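# Carry tube rack through self-closing door to desk

## Task

Move the tube rack from the counter, through the door that swings shut by itself, and set it on the desk. At the end the rack must stand upright, every tube must sit fully seated in a hole, and the door must be closed. The task fails if the rack or any tube touches the floor, or if any robot falls over or ends up leaning. One or both robots may be used. Finish by releasing the rack and moving the robots away from it.

## Robot and tools

Robots: r1 and r2 are identical Hello Robot Stretch 3 units. Each has a two-wheel differential base with a small passive omni wheel at the back, a lift that slides up a mast, and a telescoping arm that reaches out to the robot's RIGHT side. The gripper cannot move forward on its own; drive the base to get there. The base measures 0.33 m long by 0.34 m wide. Turning in place pivots about the point midway between the drive wheels, 0.05 m behind the front edge. With the arm pulled in and the wrist folded, a turn sweeps a circle of 0.28 m radius; an unfolded, level wrist reaches beyond it.

Frames: the base frame sits on the floor between the drive wheels, x forward, y left, z up. hand_pose is reported in it, at the point where closed fingertips meet; with all wrist joints at 0 its x axis is up, y runs back along the arm toward the mast, z toward the rear. The odometry frame is the base frame at the start of the scene. Each robot reports in its own frames, so only pictures, lidar_m, wrist_depth_mm and head_depth_mm reveal where the two robots stand relative to each other.

execute_actions: argument actions is a list holding one action or none (empty just returns states and images). The action is an object with optional keys "r1" and "r2"; each robot's entry can hold "base", "joints" and "contact_limits". All motions in it start at once and may finish at different times; one action runs at most 15 s.
- base: exactly one of {"translate_m": d}, a straight-line offset in metres from where the base last measured itself, forward positive, -1 to 1; or {"rotate_rad": d}, an in-place turn offset in radians, counter-clockwise (left) positive, -3.2 to 3.2. No sideways motion.
- joints: absolute targets by name, one number each: lift_m 0 to 1.1 (arm height); arm_m 0 to 0.52 (extension); wrist_yaw_rad -1.345 to 4.42 (0 along the arm, positive toward the front, 3.0 folded over the base); wrist_pitch_rad -1.57 to 0.451 (0 level, negative tips down); wrist_roll_rad -2.911 to 2.911 (0 fingers side by side); gripper_m -0.089 to 0.179 (bigger is wider; true fingertip gap is smaller, by about 0.007 near closed and 0.025 wide open, zero below 0.007); head_pan_rad -3.953 to 1.73 (0 forward, positive left, -1.57 along the arm); head_tilt_rad -1.53 to 0.419 (negative down).
- contact_limits: {"arm_m": effort percent 1 to 100}; the arm stops with contact_stop when its effort reaches that level (negative when retracting) and holds no harder until the next action. Very low values stop instantly; values above the maximum are cut.
cameras: list of names (r1_head_camera, r1_nav_camera, r1_wrist_camera, the r2 equivalents, or "all"); omitted/null means all, [] none. Any bad key or out-of-range number rejects the whole call. Anything left out of an action may still be driving toward its previous target. If a result reports a stop, the rest of that reply's motion calls are skipped.

wait: seconds from 0 to 10; commands nothing and returns state and images. zoom_image: camera plus region [x0, y0, x1, y1] in pixels of that camera's latest full image, top-left origin, at most 504 by 504. finished_scene: scene number; ends the scene irreversibly, so the goal must already hold.

Results: base_status and joint_status tell how each motion ended. done means reached (for the base, the wheels turned the commanded amount, slip included); off_target means it stopped short and may still push; after contact_stop, time_out or torque_fault the old target is dropped. Lift and arm stop and go slack when pressing firmly; a slack lift may sag under load or keep pressing, and closing fingers on a surface raises it. Base, wrist and head have no such stop and keep pushing. A wrist servo pushed hard for several seconds shuts off for 10 s (torque_fault) and goes limp. on_its_own lists uncommanded joints; its "held at" value is the target, not the position; an out-of-range resting effort suggests load or contact. motor_effort is percent of maximum, positive toward higher values, peak in brackets; it carries fixed and random errors. Positive wheel effort pushes forward. base_odometry counts wheel turns (slip included); heading -3.142 to 3.142, left positive; turned_by_wheels and turned_by_imu give turn since the last result; base_tilt in degrees, forward and right positive, each with a fixed offset up to about 4 degrees. lidar_m: 12 distances in metres from the base origin, 30-degree sectors starting straight ahead and going counter-clockwise (4th left, 7th behind, 10th right), in a plane 0.17 m up, 0.15 to 12 m, "-" for nothing; it misses clear objects, thin legs and its own robot, and its own parts can hide sectors 5, 6, 9, 10. wrist_depth_mm (45 to 1000) and head_depth_mm (280 to 4000, image sent sideways) are 7x7 grids of median depths from top left.

Calibration lines give OpenCV intrinsics K and distortion D, and T_world_to_cam mapping the carrying robot's base frame to the camera frame; real values deviate slightly, more for the wrist camera.

Cautions: the base moves fast (0.30 m/s, 1.9 rad/s) only with lift_m under 0.30, arm_m under 0.03 and wrist_yaw_rad above 2.54; otherwise 0.10 m/s and 0.63 rad/s. To grip, command gripper_m below the object width; to release, go at least 0.02 above the touching value; readings do not confirm a grasp, and over-squeezing can make the grip weaken. Fold or unfold the wrist only with lift_m 0.32 to 0.95, wrist_pitch_rad -0.4, roll near 0; once folded lift may drop to 0.25. With yaw below -0.4 keep pitch at -0.5 or lower. Robots must never press hard into each other; once bases touch, any further drive is a hard press. Travel differs between robots by up to 2.5 cm per metre, which strains a shared load and can tip a robot. Pushing on something rigid with the gripper above about 0.45 m, repeated pushes after contact_stop, driving while holding something fixed, or snagging furniture (worst in reverse) can tip a robot; if so, reverse in small steps, free the gripper, and lower lift_m to about 0.2. Loose objects may occasionally be nudged. While you think, robots hold their last command. Avoid drops, slams and hard hits.

Each tool is called after ">>>" as name(argument=value, ...) on one line, values as JSON.

## Session

>>> execute_actions(actions=[])

Scene clock: 0.00 s.
r1.base_odometry: x=+0.000 y=+0.000 heading=+0.000 (m, m, rad; r1's odometry frame)
r1.turned_by_wheels: +0.000 (rad since the last result)
r1.turned_by_imu: +0.000 (rad since the last result)
r1.base_tilt: forward=+0.0 right=+0.8 (deg)
r1.lidar_m: 0.68 0.68 0.85 1.93 2.28 1.31 1.35 1.37 1.19 1.09 1.11 0.74
r1.head_depth_mm: 680 677 672 670 665 661 658 / 670 665 661 658 654 650 647 / 657 653 652 647 644 639 638 / 648 644 641 637 633 632 627 / 637 634 630 627 625 621 618 / 629 625 621 618 615 612 608 / 617 615 612 609 605 603 599
r1.base_status: not commanded
r1.joint_positions: lift_m=+0.591 arm_m=+0.001 wrist_yaw_rad=+2.831 wrist_pitch_rad=-0.374 wrist_roll_rad=-0.017 gripper_m=+0.037 head_pan_rad=+0.007 head_tilt_rad=+0.007
r1.joint_status: not commanded
r1.motor_effort: left_wheel=+0 right_wheel=+1 lift_m=+32 arm_m=-1 wrist_yaw_rad=+0 wrist_pitch_rad=+4 wrist_roll_rad=+0 gripper_m=+1 head_pan_rad=+1 head_tilt_rad=+2 (%)
r1.hand_pose: x=+0.0490 y=+0.0725 z=+0.6142 quat_wxyz=(+0.238, +0.701, +0.025, +0.672) (m; r1's base frame)
r1.wrist_depth_mm: - - - - 981 721 546 / - - - - - 726 573 / - - - - - 746 586 / - - - - - 776 595 / - - - - - 807 608 / 902 - 951 936 939 834 623 / 760 774 797 780 801 786 646
r2.base_odometry: x=+0.000 y=+0.000 heading=+0.000 (m, m, rad; r2's odometry frame)
r2.turned_by_wheels: +0.000 (rad since the last result)
r2.turned_by_imu: +0.000 (rad since the last result)
r2.base_tilt: forward=-1.4 right=+3.5 (deg)
r2.lidar_m: 0.89 0.93 0.94 1.19 2.39 2.42 1.80 1.68 1.20 0.78 0.71 0.72
r2.head_depth_mm: 1451 1472 1467 1481 1488 952 757 / 1419 1419 1416 1428 1423 1364 833 / 1285 1281 1277 1280 1276 1273 1283 / 1154 1161 1156 1164 1166 1162 1161 / 1063 1063 1064 1062 1070 1064 1065 / 979 979 980 984 980 984 985 / 910 912 910 910 913 911 915
r2.base_status: not commanded
r2.joint_positions: lift_m=+0.475 arm_m=-0.001 wrist_yaw_rad=+3.112 wrist_pitch_rad=-0.362 wrist_roll_rad=-0.008 gripper_m=+0.037 head_pan_rad=+0.015 head_tilt_rad=-0.006
r2.joint_status: not commanded
r2.motor_effort: left_wheel=+0 right_wheel=+0 lift_m=+27 arm_m=-1 wrist_yaw_rad=+1 wrist_pitch_rad=+5 wrist_roll_rad=+0 gripper_m=+0 head_pan_rad=+0 head_tilt_rad=+2 (%)
r2.hand_pose: x=-0.0145 y=+0.0869 z=+0.5009 quat_wxyz=(+0.137, +0.694, +0.118, +0.697) (m; r2's base frame)
r2.wrist_depth_mm: - - - - - 869 709 / - - - - - 903 729 / - - - - - 951 776 / - - - - - - 825 / 831 847 - 880 937 878 841 / 720 733 - 740 773 762 768 / 617 632 626 641 644 662 676
pictures: r1_head_camera (sideways: a quarter turn clockwise sets it upright), r1_nav_camera (sideways: a quarter turn counterclockwise sets it upright), r1_wrist_camera, r2_head_camera (sideways: a quarter turn clockwise sets it upright), r2_nav_camera (sideways: a quarter turn counterclockwise sets it upright), r2_wrist_camera
Images, in order (width x height): r1_head_camera 896x504, r1_nav_camera 672x504, r1_wrist_camera 644x364, r2_head_camera 896x504, r2_nav_camera 672x504, r2_wrist_camera 644x364.

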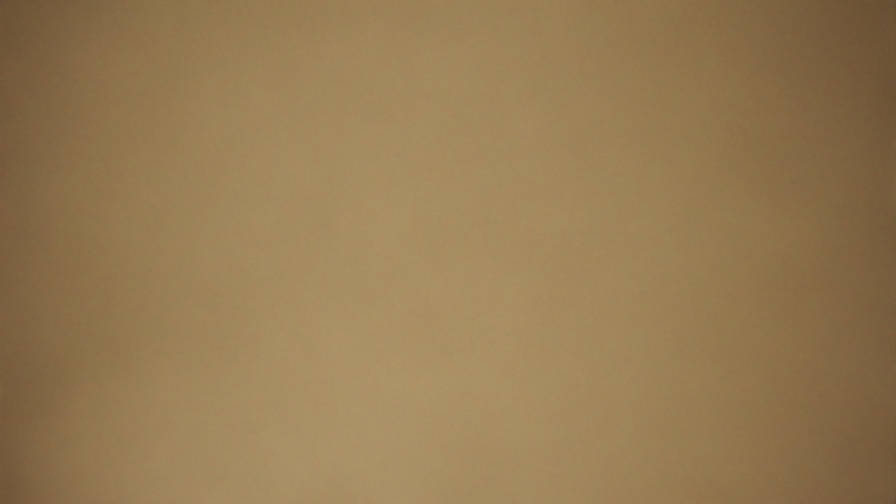

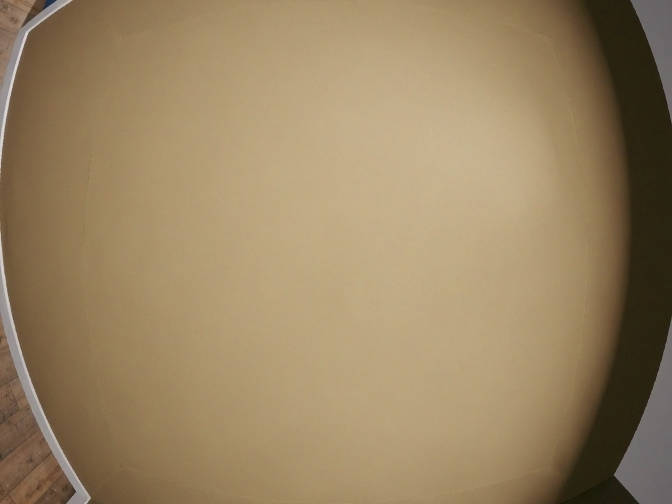

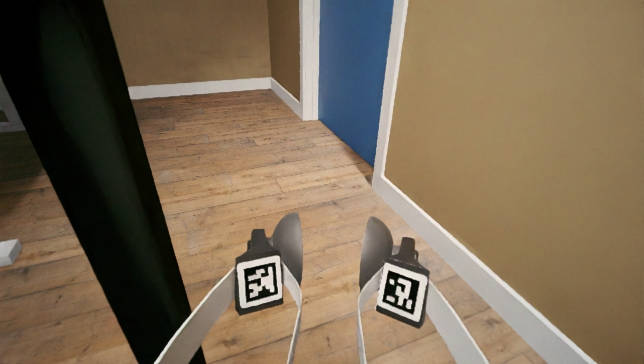

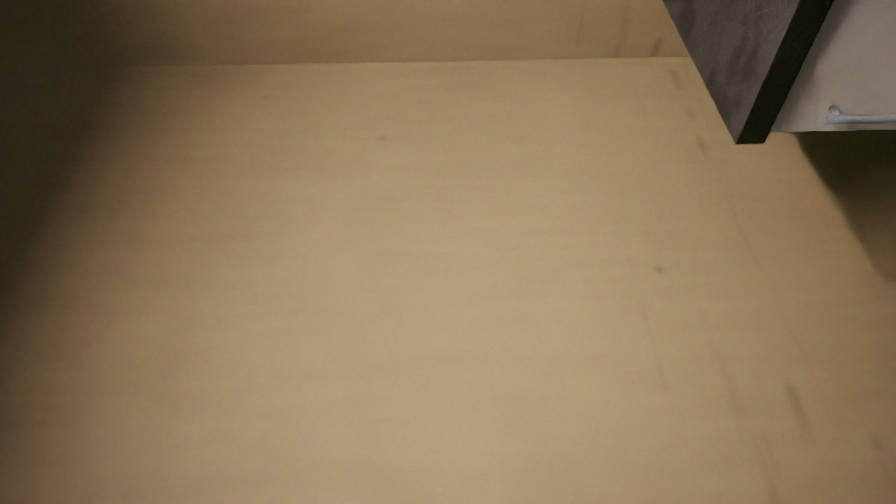

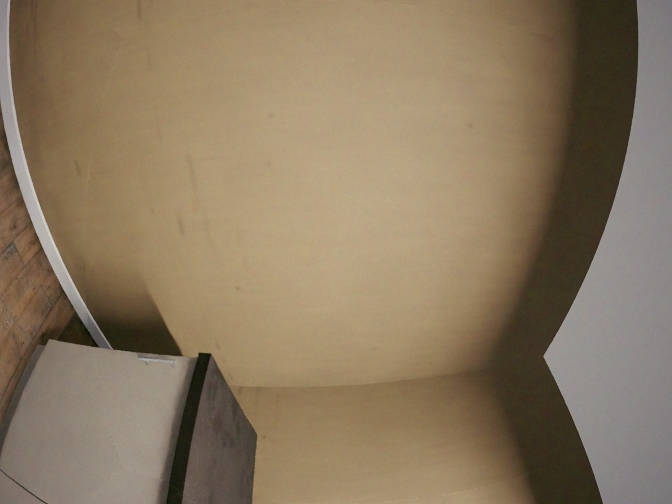

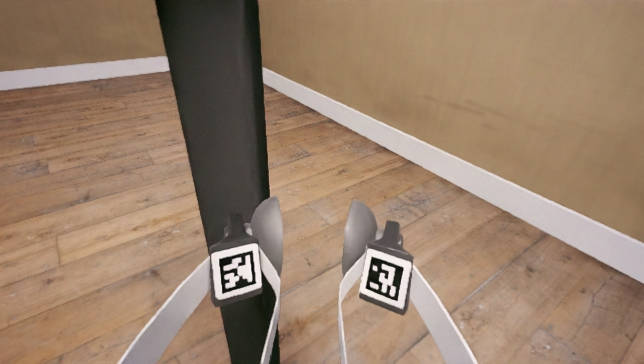

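Let me look around.

>>> execute_actions(actions=[{"r1":{"joints":{"head_pan_rad":1.5,"head_tilt_rad":-0.5}},"r2":{"joints":{"head_pan_rad":-1.3,"head_tilt_rad":-0.5}}}], cameras=["r1_head_camera","r1_nav_camera","r2_head_camera","r2_nav_camera"])

Scene clock: 8.37 s.
r1.base_odometry: x=+0.000 y=+0.000 heading=+0.000 (m, m, rad; r1's odometry frame)
r1.turned_by_wheels: +0.000 (rad since the last result)
r1.turned_by_imu: -0.001 (rad since the last result)
r1.base_tilt: forward=-0.1 right=+0.8 (deg)
r1.lidar_m: 0.68 0.68 0.85 1.94 2.27 1.31 1.35 1.36 1.19 1.09 1.10 0.74
r1.head_depth_mm: 1247 1301 1361 1426 1474 1364 1316 / 1508 1589 1692 1783 1841 1610 1336 / 1693 1838 1986 2181 2065 1623 1339 / 2289 2464 2680 2671 2065 1625 1342 / 2299 2454 2661 2827 2062 1631 1340 / 2232 2401 2602 2744 2053 1639 1349 / 2182 2367 2535 2709 2083 1637 1350
r1.base_status: not commanded
r1.joint_positions: lift_m=+0.591 arm_m=+0.001 wrist_yaw_rad=+2.831 wrist_pitch_rad=-0.374 wrist_roll_rad=-0.017 gripper_m=+0.037 head_pan_rad=+1.493 head_tilt_rad=-0.493
r1.joint_status: all done
r1.motor_effort: left_wheel=-1(0) right_wheel=+1(1) lift_m=+33(32) arm_m=-1(1) wrist_yaw_rad=-1(0) wrist_pitch_rad=+4(4) wrist_roll_rad=+0(0) gripper_m=+0(0) head_pan_rad=+4(53) head_tilt_rad=-4(37) (%)
r1.hand_pose: x=+0.0490 y=+0.0725 z=+0.6142 quat_wxyz=(+0.238, +0.701, +0.025, +0.672) (m; r1's base frame)
r1.wrist_depth_mm: - - - - - 712 547 / - - - - - 742 570 / - - - - - 732 579 / - - - - - 774 597 / - - - - - 808 606 / 897 - 946 920 928 821 627 / 759 757 783 799 790 794 648
r2.base_odometry: x=+0.000 y=+0.000 heading=+0.000 (m, m, rad; r2's odometry frame)
r2.turned_by_wheels: +0.000 (rad since the last result)
r2.turned_by_imu: -0.001 (rad since the last result)
r2.base_tilt: forward=-1.4 right=+3.5 (deg)
r2.lidar_m: 0.89 0.94 0.95 1.19 2.39 2.42 1.80 1.67 1.20 0.78 0.71 0.72
r2.head_depth_mm: 1423 1568 1236 1057 1222 1452 1284 / 1354 1489 1238 982 1126 1319 1274 / 1295 1420 1237 930 1034 1201 1276 / 1241 1343 1241 886 963 1102 1240 / 1186 1287 1241 841 898 1019 1192 / 1146 1229 1244 796 843 948 1087 / 1091 1181 1219 800 792 885 1004
r2.base_status: not commanded
r2.joint_positions: lift_m=+0.475 arm_m=-0.001 wrist_yaw_rad=+3.112 wrist_pitch_rad=-0.362 wrist_roll_rad=-0.008 gripper_m=+0.037 head_pan_rad=-1.293 head_tilt_rad=-0.493
r2.joint_status: all done
r2.motor_effort: left_wheel=+0(0) right_wheel=+0(0) lift_m=+27(27) arm_m=+0(0) wrist_yaw_rad=+0(0) wrist_pitch_rad=+4(4) wrist_roll_rad=+0(0) gripper_m=+0(0) head_pan_rad=-4(50) head_tilt_rad=-5(42) (%)
r2.hand_pose: x=-0.0145 y=+0.0869 z=+0.5009 quat_wxyz=(+0.137, +0.694, +0.118, +0.697) (m; r2's base frame)
r2.wrist_depth_mm: - - - - - 863 724 / - - - - - 887 738 / - - - - - 941 779 / - - - - - - 829 / 857 859 - 868 918 919 820 / 709 728 - 739 767 767 762 / 613 623 628 642 650 661 660
pictures: r1_head_camera (sideways: a quarter turn clockwise sets it upright), r1_nav_camera (sideways: a quarter turn counterclockwise sets it upright), r2_head_camera (sideways: a quarter turn clockwise sets it upright), r2_nav_camera (sideways: a quarter turn counterclockwise sets it upright)
camera_calibration (this result's frames):
r1_head_camera: T_world_to_cam=[[-0.0537092, -0.449958, -0.891433, 1.18191], [-0.99599, 0.0881079, 0.0155356, -0.0129167], [0.071552, 0.888693, -0.452886, 0.543741], [0, 0, 0, 1]] pos_world=[0.0117087, 0.0497284, 1.30004]
r1_nav_camera: T_world_to_cam=[[0.0748649, 0.491187, 0.867831, -1.08677], [0.996237, -0.0749564, -0.0435172, 0.101579], [0.0436744, 0.867823, -0.49495, 0.606635], [0, 0, 0, 1]] pos_world=[-0.0463305, 0.0149681, 1.24781]
r2_head_camera: T_world_to_cam=[[-0.0962214, 0.457466, -0.884006, 1.1718], [0.97275, 0.231442, 0.0138885, -0.0218441], [0.21095, -0.85858, -0.467269, 0.570729], [0, 0, 0, 1]] pos_world=[0.0136063, -0.0409875, 1.30287]
r2_nav_camera: T_world_to_cam=[[0.069082, -0.436423, 0.897086, -1.12121], [-0.957579, -0.281188, -0.0630549, 0.142134], [0.279769, -0.854674, -0.437335, 0.521664], [0, 0, 0, 1]] pos_world=[0.0676142, -0.00350156, 1.24292]
Images, in order (width x height): r1_head_camera 896x504, r1_nav_camera 672x504, r2_head_camera 896x504, r2_nav_camera 672x504.

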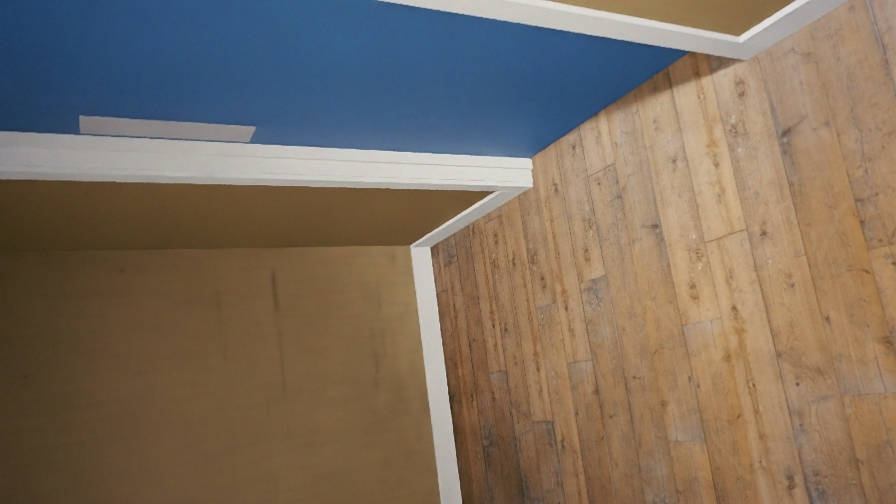

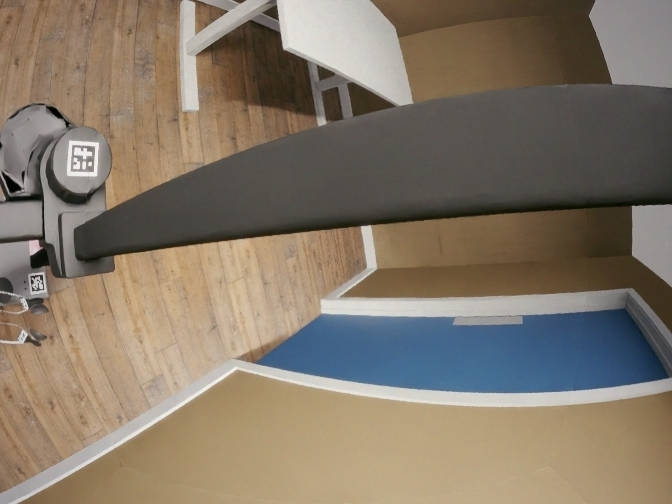

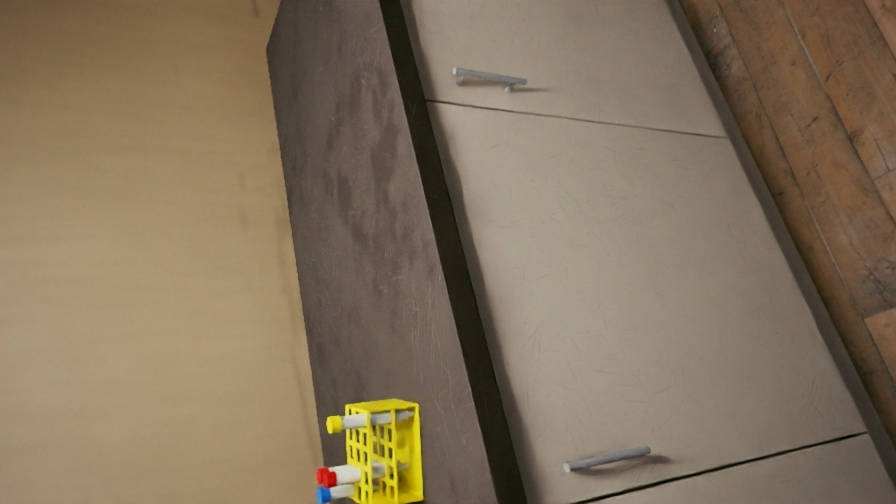

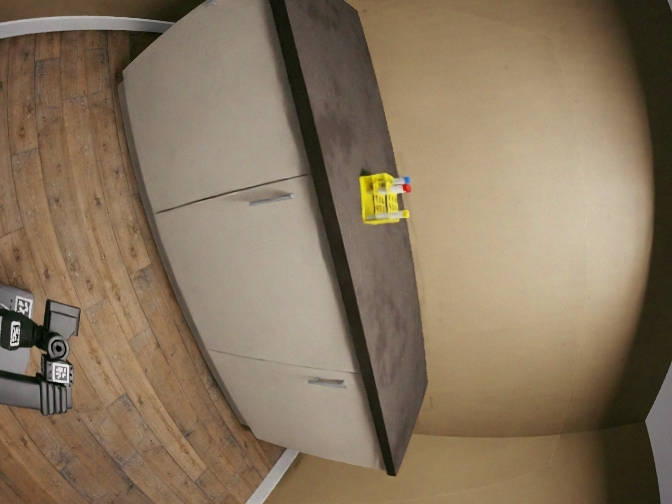

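>>> execute_actions(actions=[{"r1":{"joints":{"head_pan_rad":-3.6,"head_tilt_rad":-0.5}},"r2":{"joints":{"head_pan_rad":-0.95,"head_tilt_rad":-0.4}}}], cameras=["r1_head_camera","r1_nav_camera","r2_head_camera"])

>>> zoom_image(camera="r2_head_camera", region=[330, 130, 570, 370])

Scene clock: 17.43 s.
r1.base_odometry: x=+0.000 y=+0.000 heading=+0.000 (m, m, rad; r1's odometry frame)
r1.turned_by_wheels: +0.000 (rad since the last result)
r1.turned_by_imu: -0.001 (rad since the last result)
r1.base_tilt: forward=-0.1 right=+0.7 (deg)
r1.lidar_m: 0.68 0.68 0.85 1.93 2.27 1.32 1.35 1.37 1.20 1.09 1.10 0.74
r1.head_depth_mm: 1749 1927 1944 1248 2036 1611 1328 / 1623 1765 1824 1395 1837 1596 1334 / 1499 1630 1729 1917 2042 1616 1338 / 1400 1503 1625 1796 1927 1626 1349 / 1312 1410 1528 1655 1814 1631 1346 / 1237 1326 1424 1540 1682 1635 1347 / 1169 1248 1332 1432 1554 1599 1349
r1.base_status: not commanded
r1.joint_positions: lift_m=+0.591 arm_m=+0.001 wrist_yaw_rad=+2.831 wrist_pitch_rad=-0.374 wrist_roll_rad=-0.017 gripper_m=+0.037 head_pan_rad=-3.593 head_tilt_rad=-0.494
r1.joint_status: all done
r1.motor_effort: left_wheel=+0(0) right_wheel=+1(1) lift_m=+32(32) arm_m=-1(1) wrist_yaw_rad=+1(0) wrist_pitch_rad=+4(4) wrist_roll_rad=+0(0) gripper_m=+1(0) head_pan_rad=-4(51) head_tilt_rad=-3(4) (%)
r1.hand_pose: x=+0.0490 y=+0.0725 z=+0.6142 quat_wxyz=(+0.238, +0.701, +0.025, +0.672) (m; r1's base frame)
r1.wrist_depth_mm: - - - - 966 720 549 / - - - - - 734 566 / - - - - - 753 578 / - - - - - 768 594 / - - - - - 830 601 / 868 - 938 928 953 838 622 / 771 767 794 793 786 764 643
r2.base_odometry: x=+0.000 y=+0.000 heading=+0.000 (m, m, rad; r2's odometry frame)
r2.turned_by_wheels: +0.000 (rad since the last result)
r2.turned_by_imu: -0.001 (rad since the last result)
r2.base_tilt: forward=-1.4 right=+3.5 (deg)
r2.lidar_m: 0.89 0.93 0.95 1.19 2.39 2.42 1.80 1.68 1.20 0.78 0.71 0.72
r2.head_depth_mm: 1177 1263 1352 949 854 955 1080 / 1154 1250 1337 948 840 934 1053 / 1145 1235 1312 893 824 914 1028 / 1132 1223 1305 897 809 899 1009 / 1128 1209 1295 955 800 881 992 / 1113 1195 1302 956 783 868 970 / 1103 1187 1284 956 774 851 952
r2.base_status: not commanded
r2.joint_positions: lift_m=+0.475 arm_m=-0.001 wrist_yaw_rad=+3.112 wrist_pitch_rad=-0.362 wrist_roll_rad=-0.008 gripper_m=+0.037 head_pan_rad=-0.957 head_tilt_rad=-0.409
r2.joint_status: all done
r2.motor_effort: left_wheel=+0(0) right_wheel=+0(0) lift_m=+26(27) arm_m=+0(0) wrist_yaw_rad=+0(0) wrist_pitch_rad=+5(5) wrist_roll_rad=+0(0) gripper_m=+0(1) head_pan_rad=+3(27) head_tilt_rad=+6(22) (%)
r2.hand_pose: x=-0.0145 y=+0.0869 z=+0.5009 quat_wxyz=(+0.137, +0.694, +0.118, +0.697) (m; r2's base frame)
r2.wrist_depth_mm: - - - - - 863 737 / - - - - - 894 732 / - - - - - 954 788 / - - - - - - 781 / 855 850 - 888 917 893 824 / 712 728 - 750 753 754 779 / 613 622 618 631 639 638 672
pictures: r1_head_camera (sideways: a quarter turn clockwise sets it upright), r1_nav_camera (sideways: a quarter turn counterclockwise sets it upright), r2_head_camera (sideways: a quarter turn clockwise sets it upright)
camera_calibration (this result's frames):
r1_head_camera: T_world_to_cam=[[0.399713, -0.214184, -0.891266, 1.17892], [-0.445127, -0.895333, 0.0155318, -0.016272], [-0.801306, 0.390519, -0.453215, 0.549494], [0, 0, 0, 1]] pos_world=[-0.0381612, 0.0233504, 1.30003]
r1_nav_camera: T_world_to_cam=[[-0.430385, 0.24891, 0.867648, -1.08345], [0.43298, 0.900352, -0.0435182, 0.105016], [-0.792021, 0.356945, -0.495271, 0.61215], [0, 0, 0, 1]] pos_world=[-0.0269331, -0.0433749, 1.2478]
r2_head_camera: T_world_to_cam=[[-0.197586, 0.33793, -0.920197, 1.21964], [0.841527, 0.539929, 0.0175878, -0.0258615], [0.502784, -0.770896, -0.391059, 0.469779], [0, 0, 0, 1]] pos_world=[0.0265486, -0.0360379, 1.30647]
Images, in order (width x height): r1_head_camera 896x504, r1_nav_camera 672x504, r2_head_camera 896x504.

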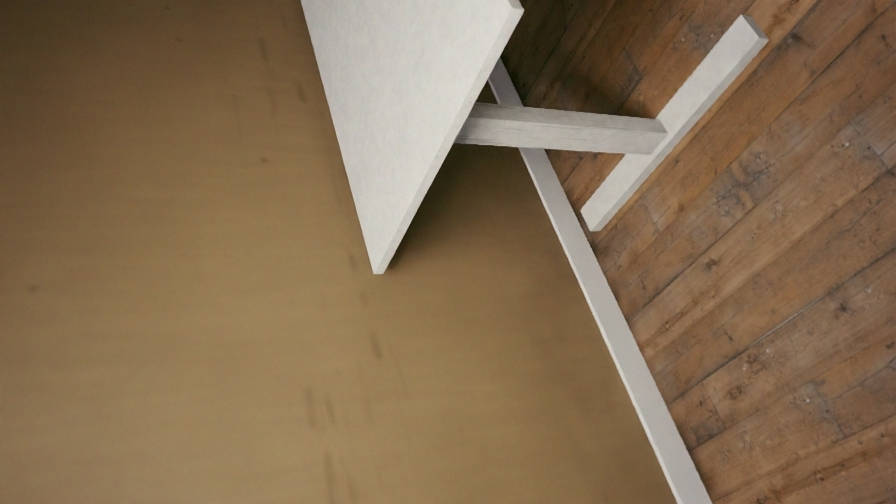

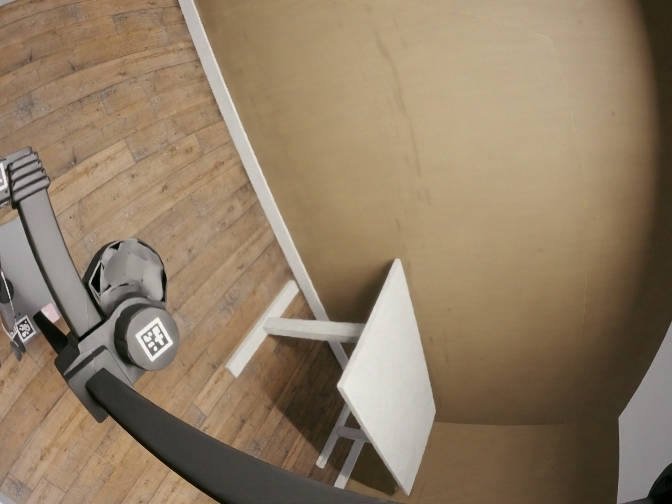

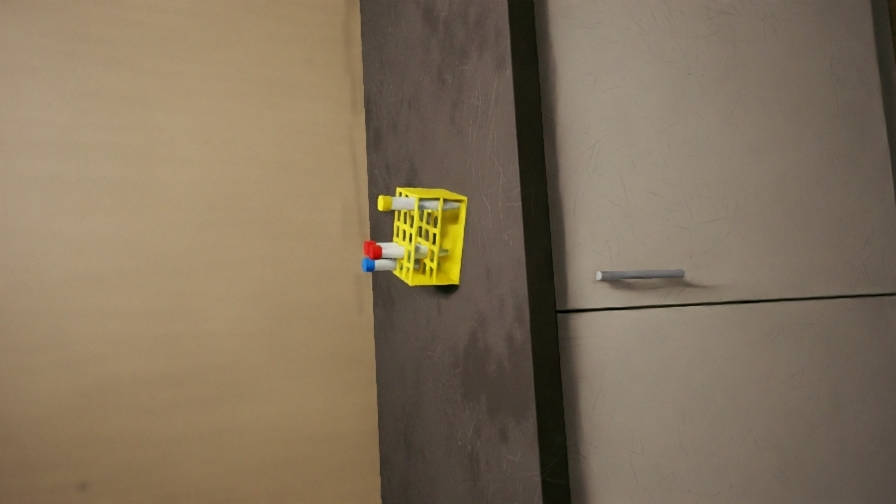

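Region (330, 130, 570, 370) of r2_head_camera's 896x504 image, scaled by 2.100, with more detail than that image has.

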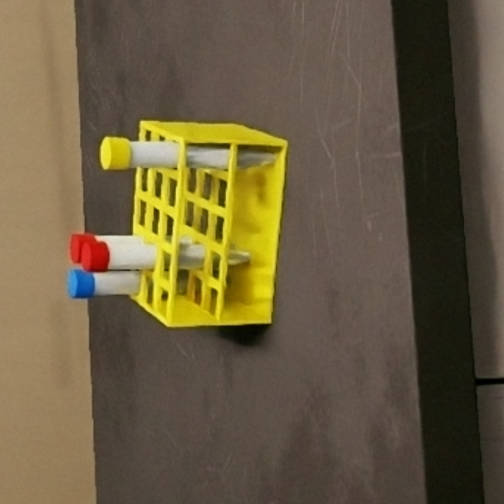

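>>> execute_actions(actions=[{"r1":{"base":{"rotate_rad":1.52},"joints":{"lift_m":0.25,"wrist_yaw_rad":3.0,"wrist_pitch_rad":-0.4,"head_pan_rad":-0.6,"head_tilt_rad":-0.6}},"r2":{"base":{"rotate_rad":-0.38},"joints":{"lift_m":0.9,"wrist_pitch_rad":-0.4,"head_pan_rad":-3.6,"head_tilt_rad":-0.4}}}], cameras=["r1_nav_camera","r2_head_camera","r2_nav_camera"])

Scene clock: 124.73 s.
r1.base_odometry: x=+0.000 y=+0.000 heading=+1.520 (m, m, rad; r1's odometry frame)
r1.turned_by_wheels: +1.520 (rad since the last result)
r1.turned_by_imu: +1.533 (rad since the last result)
r1.base_tilt: forward=+0.0 right=+0.7 (deg)
r1.lidar_m: 1.73 2.38 1.32 1.35 1.36 1.22 1.09 1.10 0.76 0.68 0.68 0.82
r1.head_depth_mm: 602 651 706 774 853 950 1079 / 647 701 768 845 942 1067 1184 / 699 764 842 938 1061 1216 1256 / 758 835 930 1052 1200 1379 1266 / 829 928 1040 1191 1380 1490 1265 / 908 1020 1306 1552 1745 1508 1275 / 1152 1316 1533 1841 1852 1504 1271
r1.base_status: done
r1.joint_positions: lift_m=+0.250 arm_m=+0.001 wrist_yaw_rad=+2.997 wrist_pitch_rad=-0.416 wrist_roll_rad=-0.017 gripper_m=+0.037 head_pan_rad=-0.607 head_tilt_rad=-0.592
r1.joint_status: all done
r1.motor_effort: left_wheel=-3(6) right_wheel=+3(6) lift_m=+28(26) arm_m=+0(1) wrist_yaw_rad=+2(4) wrist_pitch_rad=+4(5) wrist_roll_rad=+0(0) gripper_m=+0(1) head_pan_rad=+4(52) head_tilt_rad=-4(17) (%)
r1.hand_pose: x=+0.0111 y=+0.0761 z=+0.2634 quat_wxyz=(+0.195, +0.694, +0.097, +0.686) (m; r1's base frame)
r1.wrist_depth_mm: - - - - - - - / - - - - - - - / 907 886 948 918 935 986 985 / 683 685 703 682 716 728 745 / 539 552 - 557 604 565 582 / 473 495 - - 470 478 478 / - - - - 407 407 409
r2.base_odometry: x=+0.000 y=+0.000 heading=-0.380 (m, m, rad; r2's odometry frame)
r2.turned_by_wheels: -0.380 (rad since the last result)
r2.turned_by_imu: -0.379 (rad since the last result)
r2.base_tilt: forward=-1.4 right=+3.5 (deg)
r2.lidar_m: 0.74 0.96 0.93 0.97 1.36 2.39 2.31 1.73 1.68 1.02 0.74 0.71
r2.head_depth_mm: 2000 2141 2330 2528 2253 1771 - / 2004 2154 2321 2533 2451 - - / 2017 2162 2313 2547 - - - / 2013 2167 2346 2565 - - - / 2019 2180 2330 2582 2243 - - / 2022 2187 2379 2606 2140 - - / 2040 2195 2391 2594 2177 - -
r2.base_status: done
r2.joint_positions: lift_m=+0.899 arm_m=-0.001 wrist_yaw_rad=+3.112 wrist_pitch_rad=-0.414 wrist_roll_rad=-0.008 gripper_m=+0.037 head_pan_rad=-3.593 head_tilt_rad=-0.408
r2.joint_status: all done
r2.motor_effort: left_wheel=+2(5) right_wheel=-2(4) lift_m=+40(45) arm_m=+0(1) wrist_yaw_rad=+0(1) wrist_pitch_rad=+4(1) wrist_roll_rad=+0(0) gripper_m=+0(0) head_pan_rad=-4(49) head_tilt_rad=+6(6) (%)
r2.hand_pose: x=-0.0146 y=+0.0807 z=+0.9128 quat_wxyz=(+0.155, +0.691, +0.136, +0.693) (m; r2's base frame)
r2.wrist_depth_mm: - - - - 887 793 697 / - - - - 955 844 742 / - - - - - 882 777 / - - - - - 950 840 / - - - - - - 878 / - - - - - - 985 / - - - - - - -
pictures: r1_nav_camera (sideways: a quarter turn counterclockwise sets it upright), r2_head_camera (sideways: a quarter turn clockwise sets it upright), r2_nav_camera (sideways: a quarter turn counterclockwise sets it upright)
camera_calibration (this result's frames):
r1_nav_camera: T_world_to_cam=[[0.45483, -0.360094, 0.814532, -1.01959], [-0.57098, -0.819806, -0.0435938, 0.111233], [0.683456, -0.445253, -0.578478, 0.711408], [0, 0, 0, 1]] pos_world=[0.0410347, 0.0407992, 1.24687]
r2_head_camera: T_world_to_cam=[[0.33615, -0.199595, -0.920416, 1.21667], [-0.474377, -0.880146, 0.0176119, -0.0178659], [-0.813615, 0.430704, -0.390544, 0.477139], [0, 0, 0, 1]] pos_world=[-0.0292507, 0.02161, 1.3065]
r2_nav_camera: T_world_to_cam=[[-0.301466, 0.205369, 0.931097, -1.16333], [0.423586, 0.903719, -0.0621843, 0.132582], [-0.854221, 0.375653, -0.359432, 0.427205], [0, 0, 0, 1]] pos_world=[-0.0419358, -0.041386, 1.24497]
Images, in order (width x height): r1_nav_camera 672x504, r2_head_camera 896x504, r2_nav_camera 672x504.

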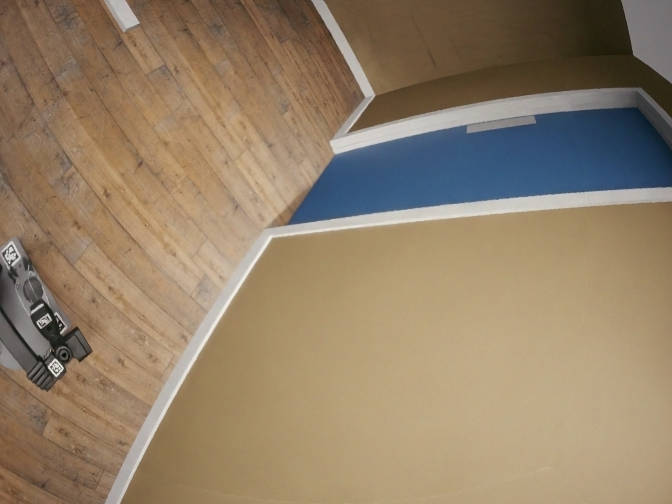

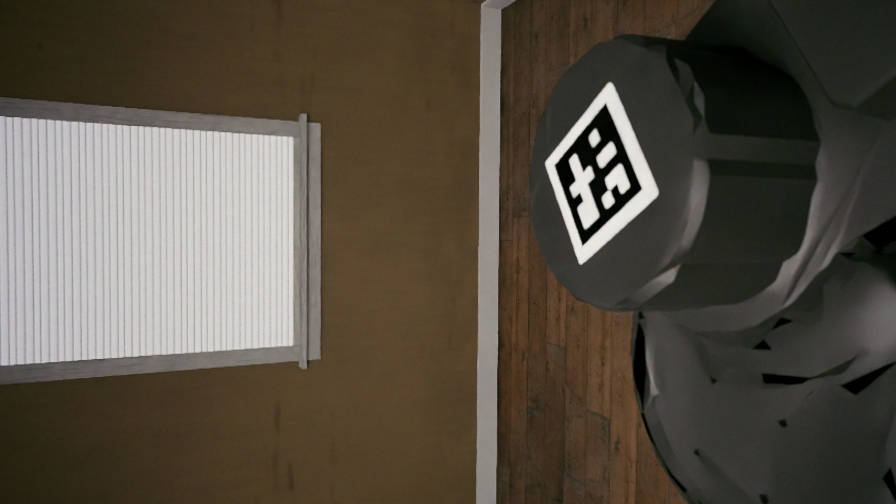

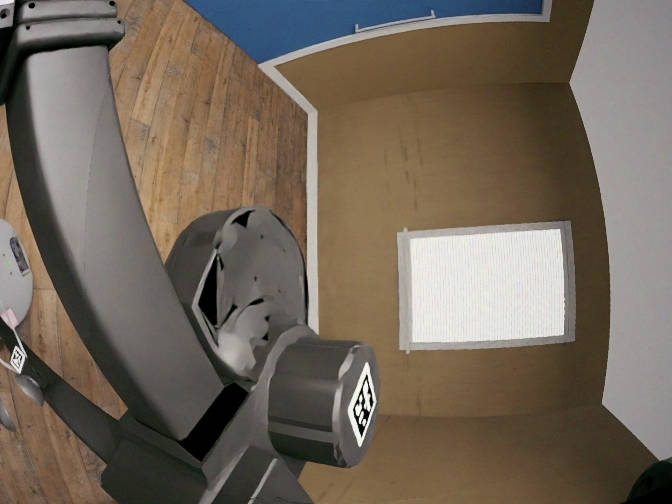

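>>> execute_actions(actions=[{"r1":{"base":{"translate_m":1.0}},"r2":{"base":{"translate_m":0.316},"joints":{"wrist_yaw_rad":1.6,"gripper_m":0.179,"head_pan_rad":-1.0,"head_tilt_rad":-0.5}}}], cameras=["r1_nav_camera","r2_nav_camera"])

Scene clock: 143.57 s.
r1.base_odometry: x=+0.051 y=+0.999 heading=+1.520 (m, m, rad; r1's odometry frame)
r1.turned_by_wheels: +0.000 (rad since the last result)
r1.turned_by_imu: +0.001 (rad since the last result)
r1.base_tilt: forward=+0.0 right=+0.8 (deg)
r1.lidar_m: 1.12 1.70 1.63 1.08 1.55 1.88 2.08 0.87 0.54 0.47 0.57 0.69
r1.head_depth_mm: 500 540 585 640 707 788 893 / 536 583 636 703 784 884 1018 / 578 635 699 778 880 1005 1179 / 629 695 774 873 999 1173 1255 / 691 769 866 990 1159 1382 1263 / 762 857 960 1078 1223 1421 1271 / 789 854 960 1146 1437 1515 1271
r1.base_status: done
r1.joint_positions: lift_m=+0.250 arm_m=+0.001 wrist_yaw_rad=+2.998 wrist_pitch_rad=-0.416 wrist_roll_rad=-0.017 gripper_m=+0.037 head_pan_rad=-0.607 head_tilt_rad=-0.593
r1.joint_status: not commanded
r1.motor_effort: left_wheel=-3(9) right_wheel=+3(8) lift_m=+28(28) arm_m=+0(0) wrist_yaw_rad=+2(2) wrist_pitch_rad=+5(4) wrist_roll_rad=+0(0) gripper_m=+0(0) head_pan_rad=+4(4) head_tilt_rad=-4(4) (%)
r1.hand_pose: x=+0.0110 y=+0.0761 z=+0.2633 quat_wxyz=(+0.195, +0.694, +0.098, +0.686) (m; r1's base frame)
r1.wrist_depth_mm: - - - - - - - / - - - - - - - / 869 891 900 936 942 951 986 / 685 699 698 702 726 719 734 / 547 550 - 563 591 575 579 / 466 501 - - 474 481 481 / - - - - 400 403 408
r2.base_odometry: x=+0.293 y=-0.117 heading=-0.380 (m, m, rad; r2's odometry frame)
r2.turned_by_wheels: +0.000 (rad since the last result)
r2.turned_by_imu: -0.001 (rad since the last result)
r2.base_tilt: forward=-1.4 right=+3.5 (deg)
r2.lidar_m: 0.46 0.80 0.77 0.81 1.12 2.66 2.56 1.90 1.84 0.62 0.46 0.44
r2.head_depth_mm: 1239 1380 1235 796 823 992 1220 / 1163 1286 1233 794 734 869 1058 / 1093 1199 1235 798 663 769 901 / 1041 1130 1178 724 611 688 786 / 981 1064 1131 719 587 623 737 / 932 1007 1078 761 588 573 649 / 890 955 1035 799 589 513 594
r2.base_status: done
r2.joint_positions: lift_m=+0.899 arm_m=-0.001 wrist_yaw_rad=+1.603 wrist_pitch_rad=-0.414 wrist_roll_rad=-0.008 gripper_m=+0.179 head_pan_rad=-1.007 head_tilt_rad=-0.494
r2.joint_status: all done
r2.motor_effort: left_wheel=+2(6) right_wheel=-2(3) lift_m=+40(40) arm_m=-1(0) wrist_yaw_rad=-2(3) wrist_pitch_rad=+4(4) wrist_roll_rad=+0(0) gripper_m=+0(100) head_pan_rad=+2(47) head_tilt_rad=-4(20) (%)
r2.hand_pose: x=+0.2034 y=-0.1370 z=+0.9128 quat_wxyz=(+0.588, +0.597, -0.374, +0.398) (m; r2's base frame)
r2.wrist_depth_mm: 654 744 553 583 620 641 644 / 666 754 410 362 370 382 393 / 693 830 476 371 303 273 277 / 724 900 543 424 347 280 238 / 740 - 622 472 382 327 271 / - - 745 538 417 364 281 / 913 - 976 625 474 383 300
pictures: r1_nav_camera (sideways: a quarter turn counterclockwise sets it upright), r2_nav_camera (sideways: a quarter turn counterclockwise sets it upright)
camera_calibration (this result's frames):
r1_nav_camera: T_world_to_cam=[[0.455255, -0.360351, 0.81418, -1.01913], [-0.570957, -0.819822, -0.0435929, 0.111232], [0.683192, -0.445016, -0.578973, 0.712053], [0, 0, 0, 1]] pos_world=[0.0410051, 0.0408202, 1.24687]
r2_nav_camera: T_world_to_cam=[[0.189373, -0.399527, 0.896948, -1.12176], [-0.839602, -0.53953, -0.0630572, 0.141417], [0.509124, -0.741138, -0.437616, 0.520631], [0, 0, 0, 1]] pos_world=[0.0660997, 0.0139841, 1.24292]
Images, in order (width x height): r1_nav_camera 672x504, r2_nav_camera 672x504.

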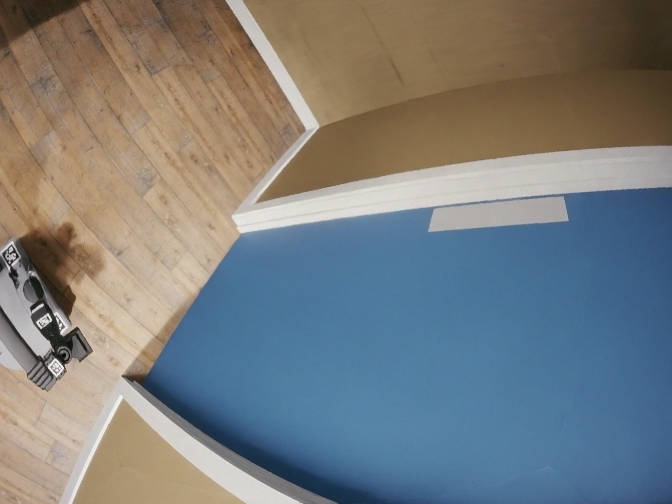

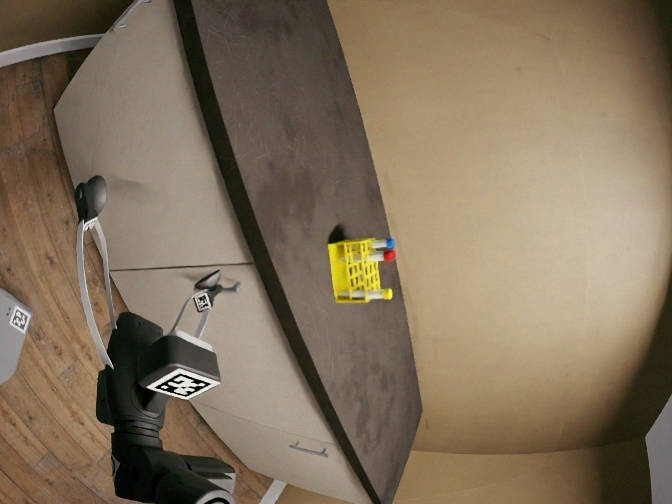

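>>> execute_actions(actions=[{"r1":{"base":{"translate_m":0.58}},"r2":{"base":{"rotate_rad":0.686},"joints":{"lift_m":0.93,"wrist_yaw_rad":0.0,"wrist_pitch_rad":-0.2,"head_pan_rad":-1.57,"head_tilt_rad":-0.55}}}], cameras=["r1_nav_camera","r2_head_camera","r2_wrist_camera"])

Scene clock: 158.23 s.
r1.base_odometry: x=+0.081 y=+1.578 heading=+1.520 (m, m, rad; r1's odometry frame)
r1.turned_by_wheels: +0.000 (rad since the last result)
r1.turned_by_imu: +0.000 (rad since the last result)
r1.base_tilt: forward=-0.1 right=+0.8 (deg)
r1.lidar_m: 0.87 1.13 1.35 1.65 1.33 2.00 2.65 0.71 0.51 0.46 0.46 0.46
r1.head_depth_mm: 390 425 464 508 562 626 709 / 374 415 468 530 606 695 808 / 361 395 440 493 568 667 808 / 399 440 492 554 640 748 902 / 444 495 557 637 747 900 1125 / 491 553 633 740 889 1117 1243 / 549 629 733 878 1098 1397 1266
r1.base_status: done
r1.joint_positions: lift_m=+0.250 arm_m=+0.001 wrist_yaw_rad=+2.998 wrist_pitch_rad=-0.416 wrist_roll_rad=-0.017 gripper_m=+0.037 head_pan_rad=-0.607 head_tilt_rad=-0.593
r1.joint_status: not commanded
r1.motor_effort: left_wheel=-3(9) right_wheel=+3(9) lift_m=+27(28) arm_m=-1(1) wrist_yaw_rad=+2(2) wrist_pitch_rad=+5(4) wrist_roll_rad=+0(0) gripper_m=+1(0) head_pan_rad=+4(5) head_tilt_rad=-4(4) (%)
r1.hand_pose: x=+0.0109 y=+0.0761 z=+0.2633 quat_wxyz=(+0.195, +0.694, +0.098, +0.686) (m; r1's base frame)
r1.wrist_depth_mm: - - - - - - - / - - - - - - - / 894 929 938 926 922 960 986 / 682 684 708 705 715 709 715 / 547 541 - 567 580 566 585 / 468 492 - - 472 473 470 / - - - - 404 408 411
r2.base_odometry: x=+0.293 y=-0.117 heading=+0.306 (m, m, rad; r2's odometry frame)
r2.turned_by_wheels: +0.686 (rad since the last result)
r2.turned_by_imu: +0.681 (rad since the last result)
r2.base_tilt: forward=-1.3 right=+3.5 (deg)
r2.lidar_m: 0.77 0.77 0.86 1.38 2.65 2.22 1.85 1.08 0.54 0.44 0.44 0.48
r2.head_depth_mm: 1105 1228 1062 728 736 - - / 1054 1170 1074 729 687 - - / 1011 1116 1069 703 612 - - / 973 1068 1071 698 595 - - / 932 1025 1073 720 574 628 753 / 901 979 1038 731 573 597 693 / 871 945 1009 732 554 555 641
r2.base_status: done
r2.joint_positions: lift_m=+0.929 arm_m=-0.001 wrist_yaw_rad=+0.003 wrist_pitch_rad=-0.221 wrist_roll_rad=-0.008 gripper_m=+0.179 head_pan_rad=-1.563 head_tilt_rad=-0.543
r2.joint_status: all done
r2.motor_effort: left_wheel=-2(5) right_wheel=+2(5) lift_m=+40(39) arm_m=-1(0) wrist_yaw_rad=-2(3) wrist_pitch_rad=+6(5) wrist_roll_rad=+0(0) gripper_m=+0(0) head_pan_rad=-3(36) head_tilt_rad=-5(16) (%)
r2.hand_pose: x=-0.0208 y=-0.3889 z=+0.9882 quat_wxyz=(+0.706, +0.080, -0.699, -0.077) (m; r2's base frame)
r2.wrist_depth_mm: 654 702 727 801 861 946 - / 694 716 809 842 938 - - / 551 562 572 432 575 663 676 / 373 385 390 405 415 426 433 / 300 295 293 301 308 329 364 / - 230 243 263 321 367 479 / 209 226 281 320 372 437 550
pictures: r1_nav_camera (sideways: a quarter turn counterclockwise sets it upright), r2_head_camera (sideways: a quarter turn clockwise sets it upright), r2_wrist_camera
camera_calibration (this result's frames):
r1_nav_camera: T_world_to_cam=[[0.455348, -0.360402, 0.814106, -1.01904], [-0.570945, -0.81983, -0.0435927, 0.111232], [0.683139, -0.44496, -0.579078, 0.712189], [0, 0, 0, 1]] pos_world=[0.0409985, 0.0408249, 1.24687]
r2_head_camera: T_world_to_cam=[[0.0290371, 0.509938, -0.859721, 1.13937], [0.999238, -0.0372384, 0.0116616, -0.0191057], [-0.026068, -0.859405, -0.51063, 0.628595], [0, 0, 0, 1]] pos_world=[0.00239345, -0.0414997, 1.30074]
r2_wrist_camera: T_world_to_cam=[[-0.999067, 0.0106829, 0.0418335, -0.0652893], [-0.0341071, 0.398827, -0.916392, 1.09148], [-0.026474, -0.916964, -0.39809, 0.19647], [0, 0, 0, 1]] pos_world=[-0.0227999, -0.254458, 1.08117]
Images, in order (width x height): r1_nav_camera 672x504, r2_head_camera 896x504, r2_wrist_camera 644x364.

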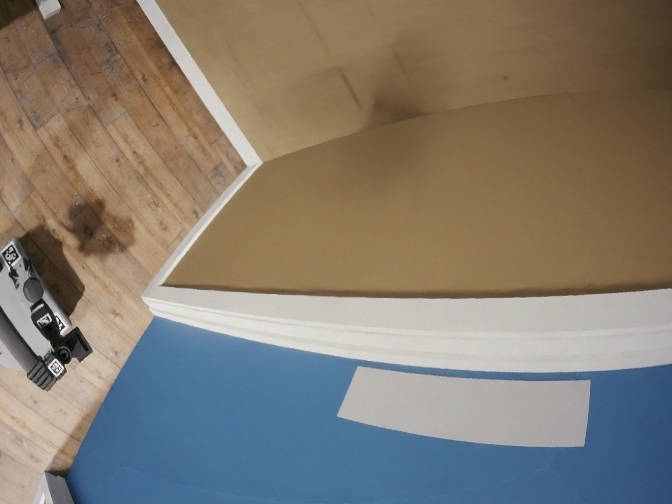

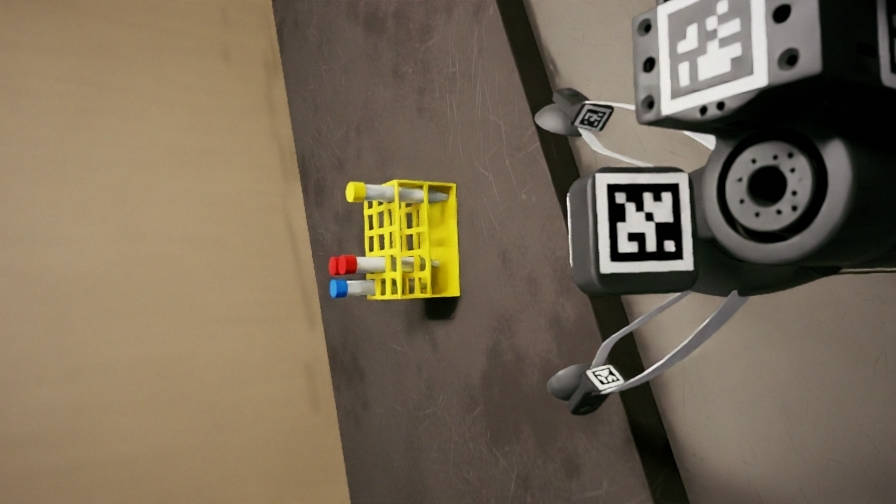

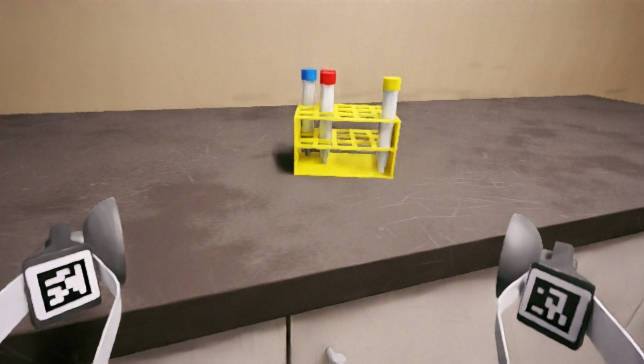

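>>> zoom_image(camera="r2_head_camera", region=[310, 150, 490, 330])

>>> zoom_image(camera="r2_wrist_camera", region=[260, 50, 440, 200])

Region (310, 150, 490, 330) of r2_head_camera's 896x504 image, scaled by 2.800, with more detail than that image has.

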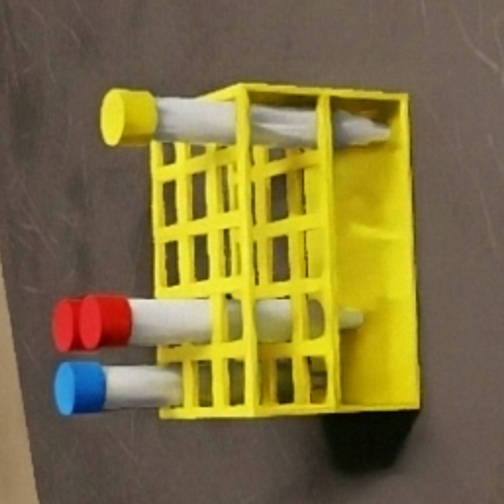

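Region (260, 50, 440, 200) of r2_wrist_camera's 644x364 image, scaled by 2.800.

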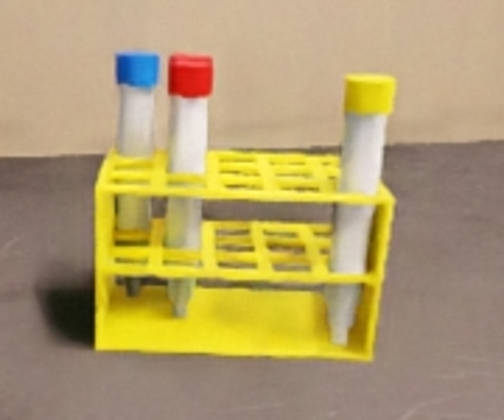

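>>> execute_actions(actions=[{"r1":{"base":{"rotate_rad":-1.38},"joints":{"head_pan_rad":0,"head_tilt_rad":-0.9}},"r2":{"base":{"translate_m":-0.014},"joints":{"lift_m":0.915,"arm_m":0.18,"wrist_yaw_rad":-0.03}}}], cameras=["r1_nav_camera","r2_head_camera","r2_wrist_camera"])

Scene clock: 197.37 s.
r1.base_odometry: x=+0.081 y=+1.578 heading=+0.140 (m, m, rad; r1's odometry frame)
r1.turned_by_wheels: -1.380 (rad since the last result)
r1.turned_by_imu: -1.392 (rad since the last result)
r1.base_tilt: forward=-0.1 right=+0.8 (deg)
r1.lidar_m: 0.46 0.46 0.54 1.12 1.17 1.36 1.65 1.31 2.36 1.45 0.65 0.47
r1.head_depth_mm: 380 440 522 643 834 1187 1122 / 379 439 521 639 826 1179 1129 / 379 437 518 636 821 1166 1122 / 377 436 517 631 818 1151 1129 / 376 434 515 630 812 1141 1129 / 375 433 511 626 806 1074 1130 / 374 432 508 623 771 916 1127
r1.base_status: done
r1.joint_positions: lift_m=+0.250 arm_m=+0.001 wrist_yaw_rad=+2.998 wrist_pitch_rad=-0.416 wrist_roll_rad=-0.017 gripper_m=+0.037 head_pan_rad=-0.007 head_tilt_rad=-0.889
r1.joint_status: all done
r1.motor_effort: left_wheel=+3(13) right_wheel=-2(6) lift_m=+28(28) arm_m=+0(1) wrist_yaw_rad=+2(1) wrist_pitch_rad=+5(4) wrist_roll_rad=+0(0) gripper_m=+0(0) head_pan_rad=+4(40) head_tilt_rad=-6(31) (%)
r1.hand_pose: x=+0.0109 y=+0.0761 z=+0.2633 quat_wxyz=(+0.195, +0.694, +0.098, +0.686) (m; r1's base frame)
r1.wrist_depth_mm: - - - - - 581 408 / - - - - - 588 391 / 891 892 923 942 876 594 395 / 667 672 691 710 711 574 423 / 535 552 - 558 586 538 459 / 475 488 - - 472 476 458 / - - - - 405 407 409
r2.base_odometry: x=+0.280 y=-0.121 heading=+0.306 (m, m, rad; r2's odometry frame)
r2.turned_by_wheels: +0.000 (rad since the last result)
r2.turned_by_imu: -0.001 (rad since the last result)
r2.base_tilt: forward=-1.4 right=+3.5 (deg)
r2.lidar_m: 0.79 0.78 0.87 1.40 2.66 2.21 1.83 1.09 0.55 0.45 0.44 0.49
r2.head_depth_mm: 1109 1234 1067 804 - 921 1187 / 1065 1178 1066 - - 828 1027 / 1015 1123 1073 - - 756 922 / 976 1073 1076 - - 696 835 / 938 1029 1067 698 573 645 762 / 902 987 1039 730 553 601 702 / 873 950 1013 728 554 561 650
r2.base_status: done
r2.joint_positions: lift_m=+0.916 arm_m=+0.180 wrist_yaw_rad=-0.028 wrist_pitch_rad=-0.221 wrist_roll_rad=-0.008 gripper_m=+0.179 head_pan_rad=-1.563 head_tilt_rad=-0.543
r2.joint_status: all done
r2.motor_effort: left_wheel=-2(7) right_wheel=+2(3) lift_m=+10(38) arm_m=+5(5) wrist_yaw_rad=-1(2) wrist_pitch_rad=+6(6) wrist_roll_rad=-1(0) gripper_m=+0(1) head_pan_rad=-3(4) head_tilt_rad=-5(5) (%)
r2.hand_pose: x=-0.0284 y=-0.5692 z=+0.9748 quat_wxyz=(+0.705, +0.069, -0.701, -0.088) (m; r2's base frame)
r2.wrist_depth_mm: 524 561 604 661 711 798 893 / 556 589 638 688 759 873 970 / 501 516 486 268 520 600 624 / 347 352 317 265 337 392 399 / 277 268 270 273 271 297 293 / - 211 218 222 224 227 233 / 178 180 183 184 187 188 189
pictures: r1_nav_camera (sideways: a quarter turn counterclockwise sets it upright), r2_head_camera (sideways: a quarter turn clockwise sets it upright), r2_wrist_camera
camera_calibration (this result's frames):
r1_nav_camera: T_world_to_cam=[[0.791475, -0.0419026, 0.609763, -0.754778], [-0.0210791, -0.998925, -0.0412848, 0.104856], [0.610838, 0.0198227, -0.791508, 0.988925], [0, 0, 0, 1]] pos_world=[-0.00447418, 0.0535133, 1.24731]
r2_head_camera: T_world_to_cam=[[0.0290929, 0.510007, -0.859678, 1.13931], [0.999234, -0.0373498, 0.0116578, -0.0191007], [-0.0261633, -0.859359, -0.510703, 0.628689], [0, 0, 0, 1]] pos_world=[0.00238886, -0.0414992, 1.30074]
r2_wrist_camera: T_world_to_cam=[[-0.998251, 0.0417742, 0.041826, -0.0526775], [-0.0217007, 0.399182, -0.916615, 1.15164], [-0.054987, -0.915919, -0.397578, 0.0248047], [0, 0, 0, 1]] pos_world=[-0.02623, -0.434794, 1.06767]
Images, in order (width x height): r1_nav_camera 672x504, r2_head_camera 896x504, r2_wrist_camera 644x364.

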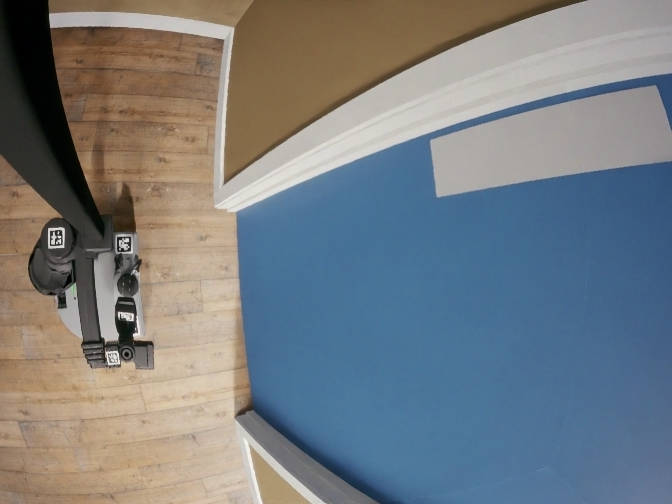

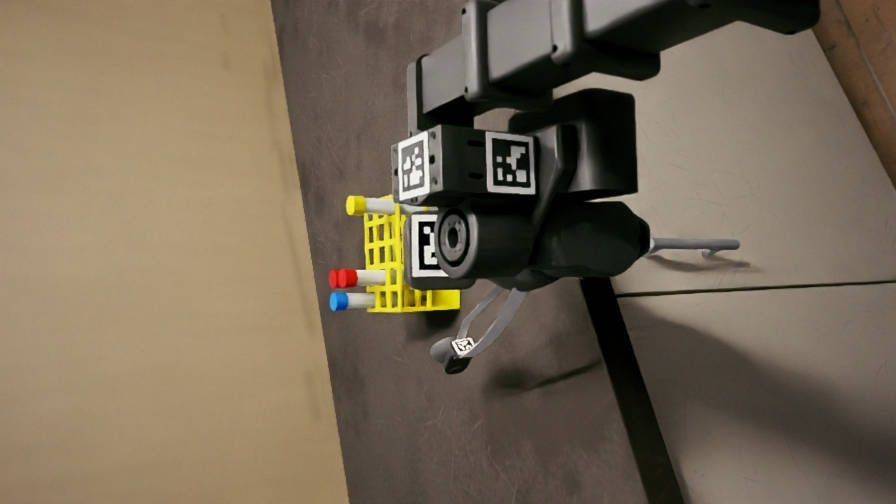

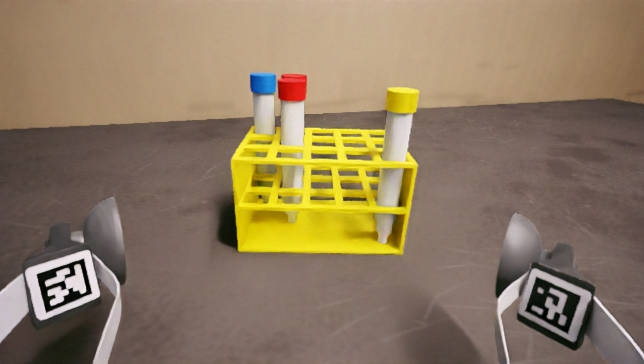

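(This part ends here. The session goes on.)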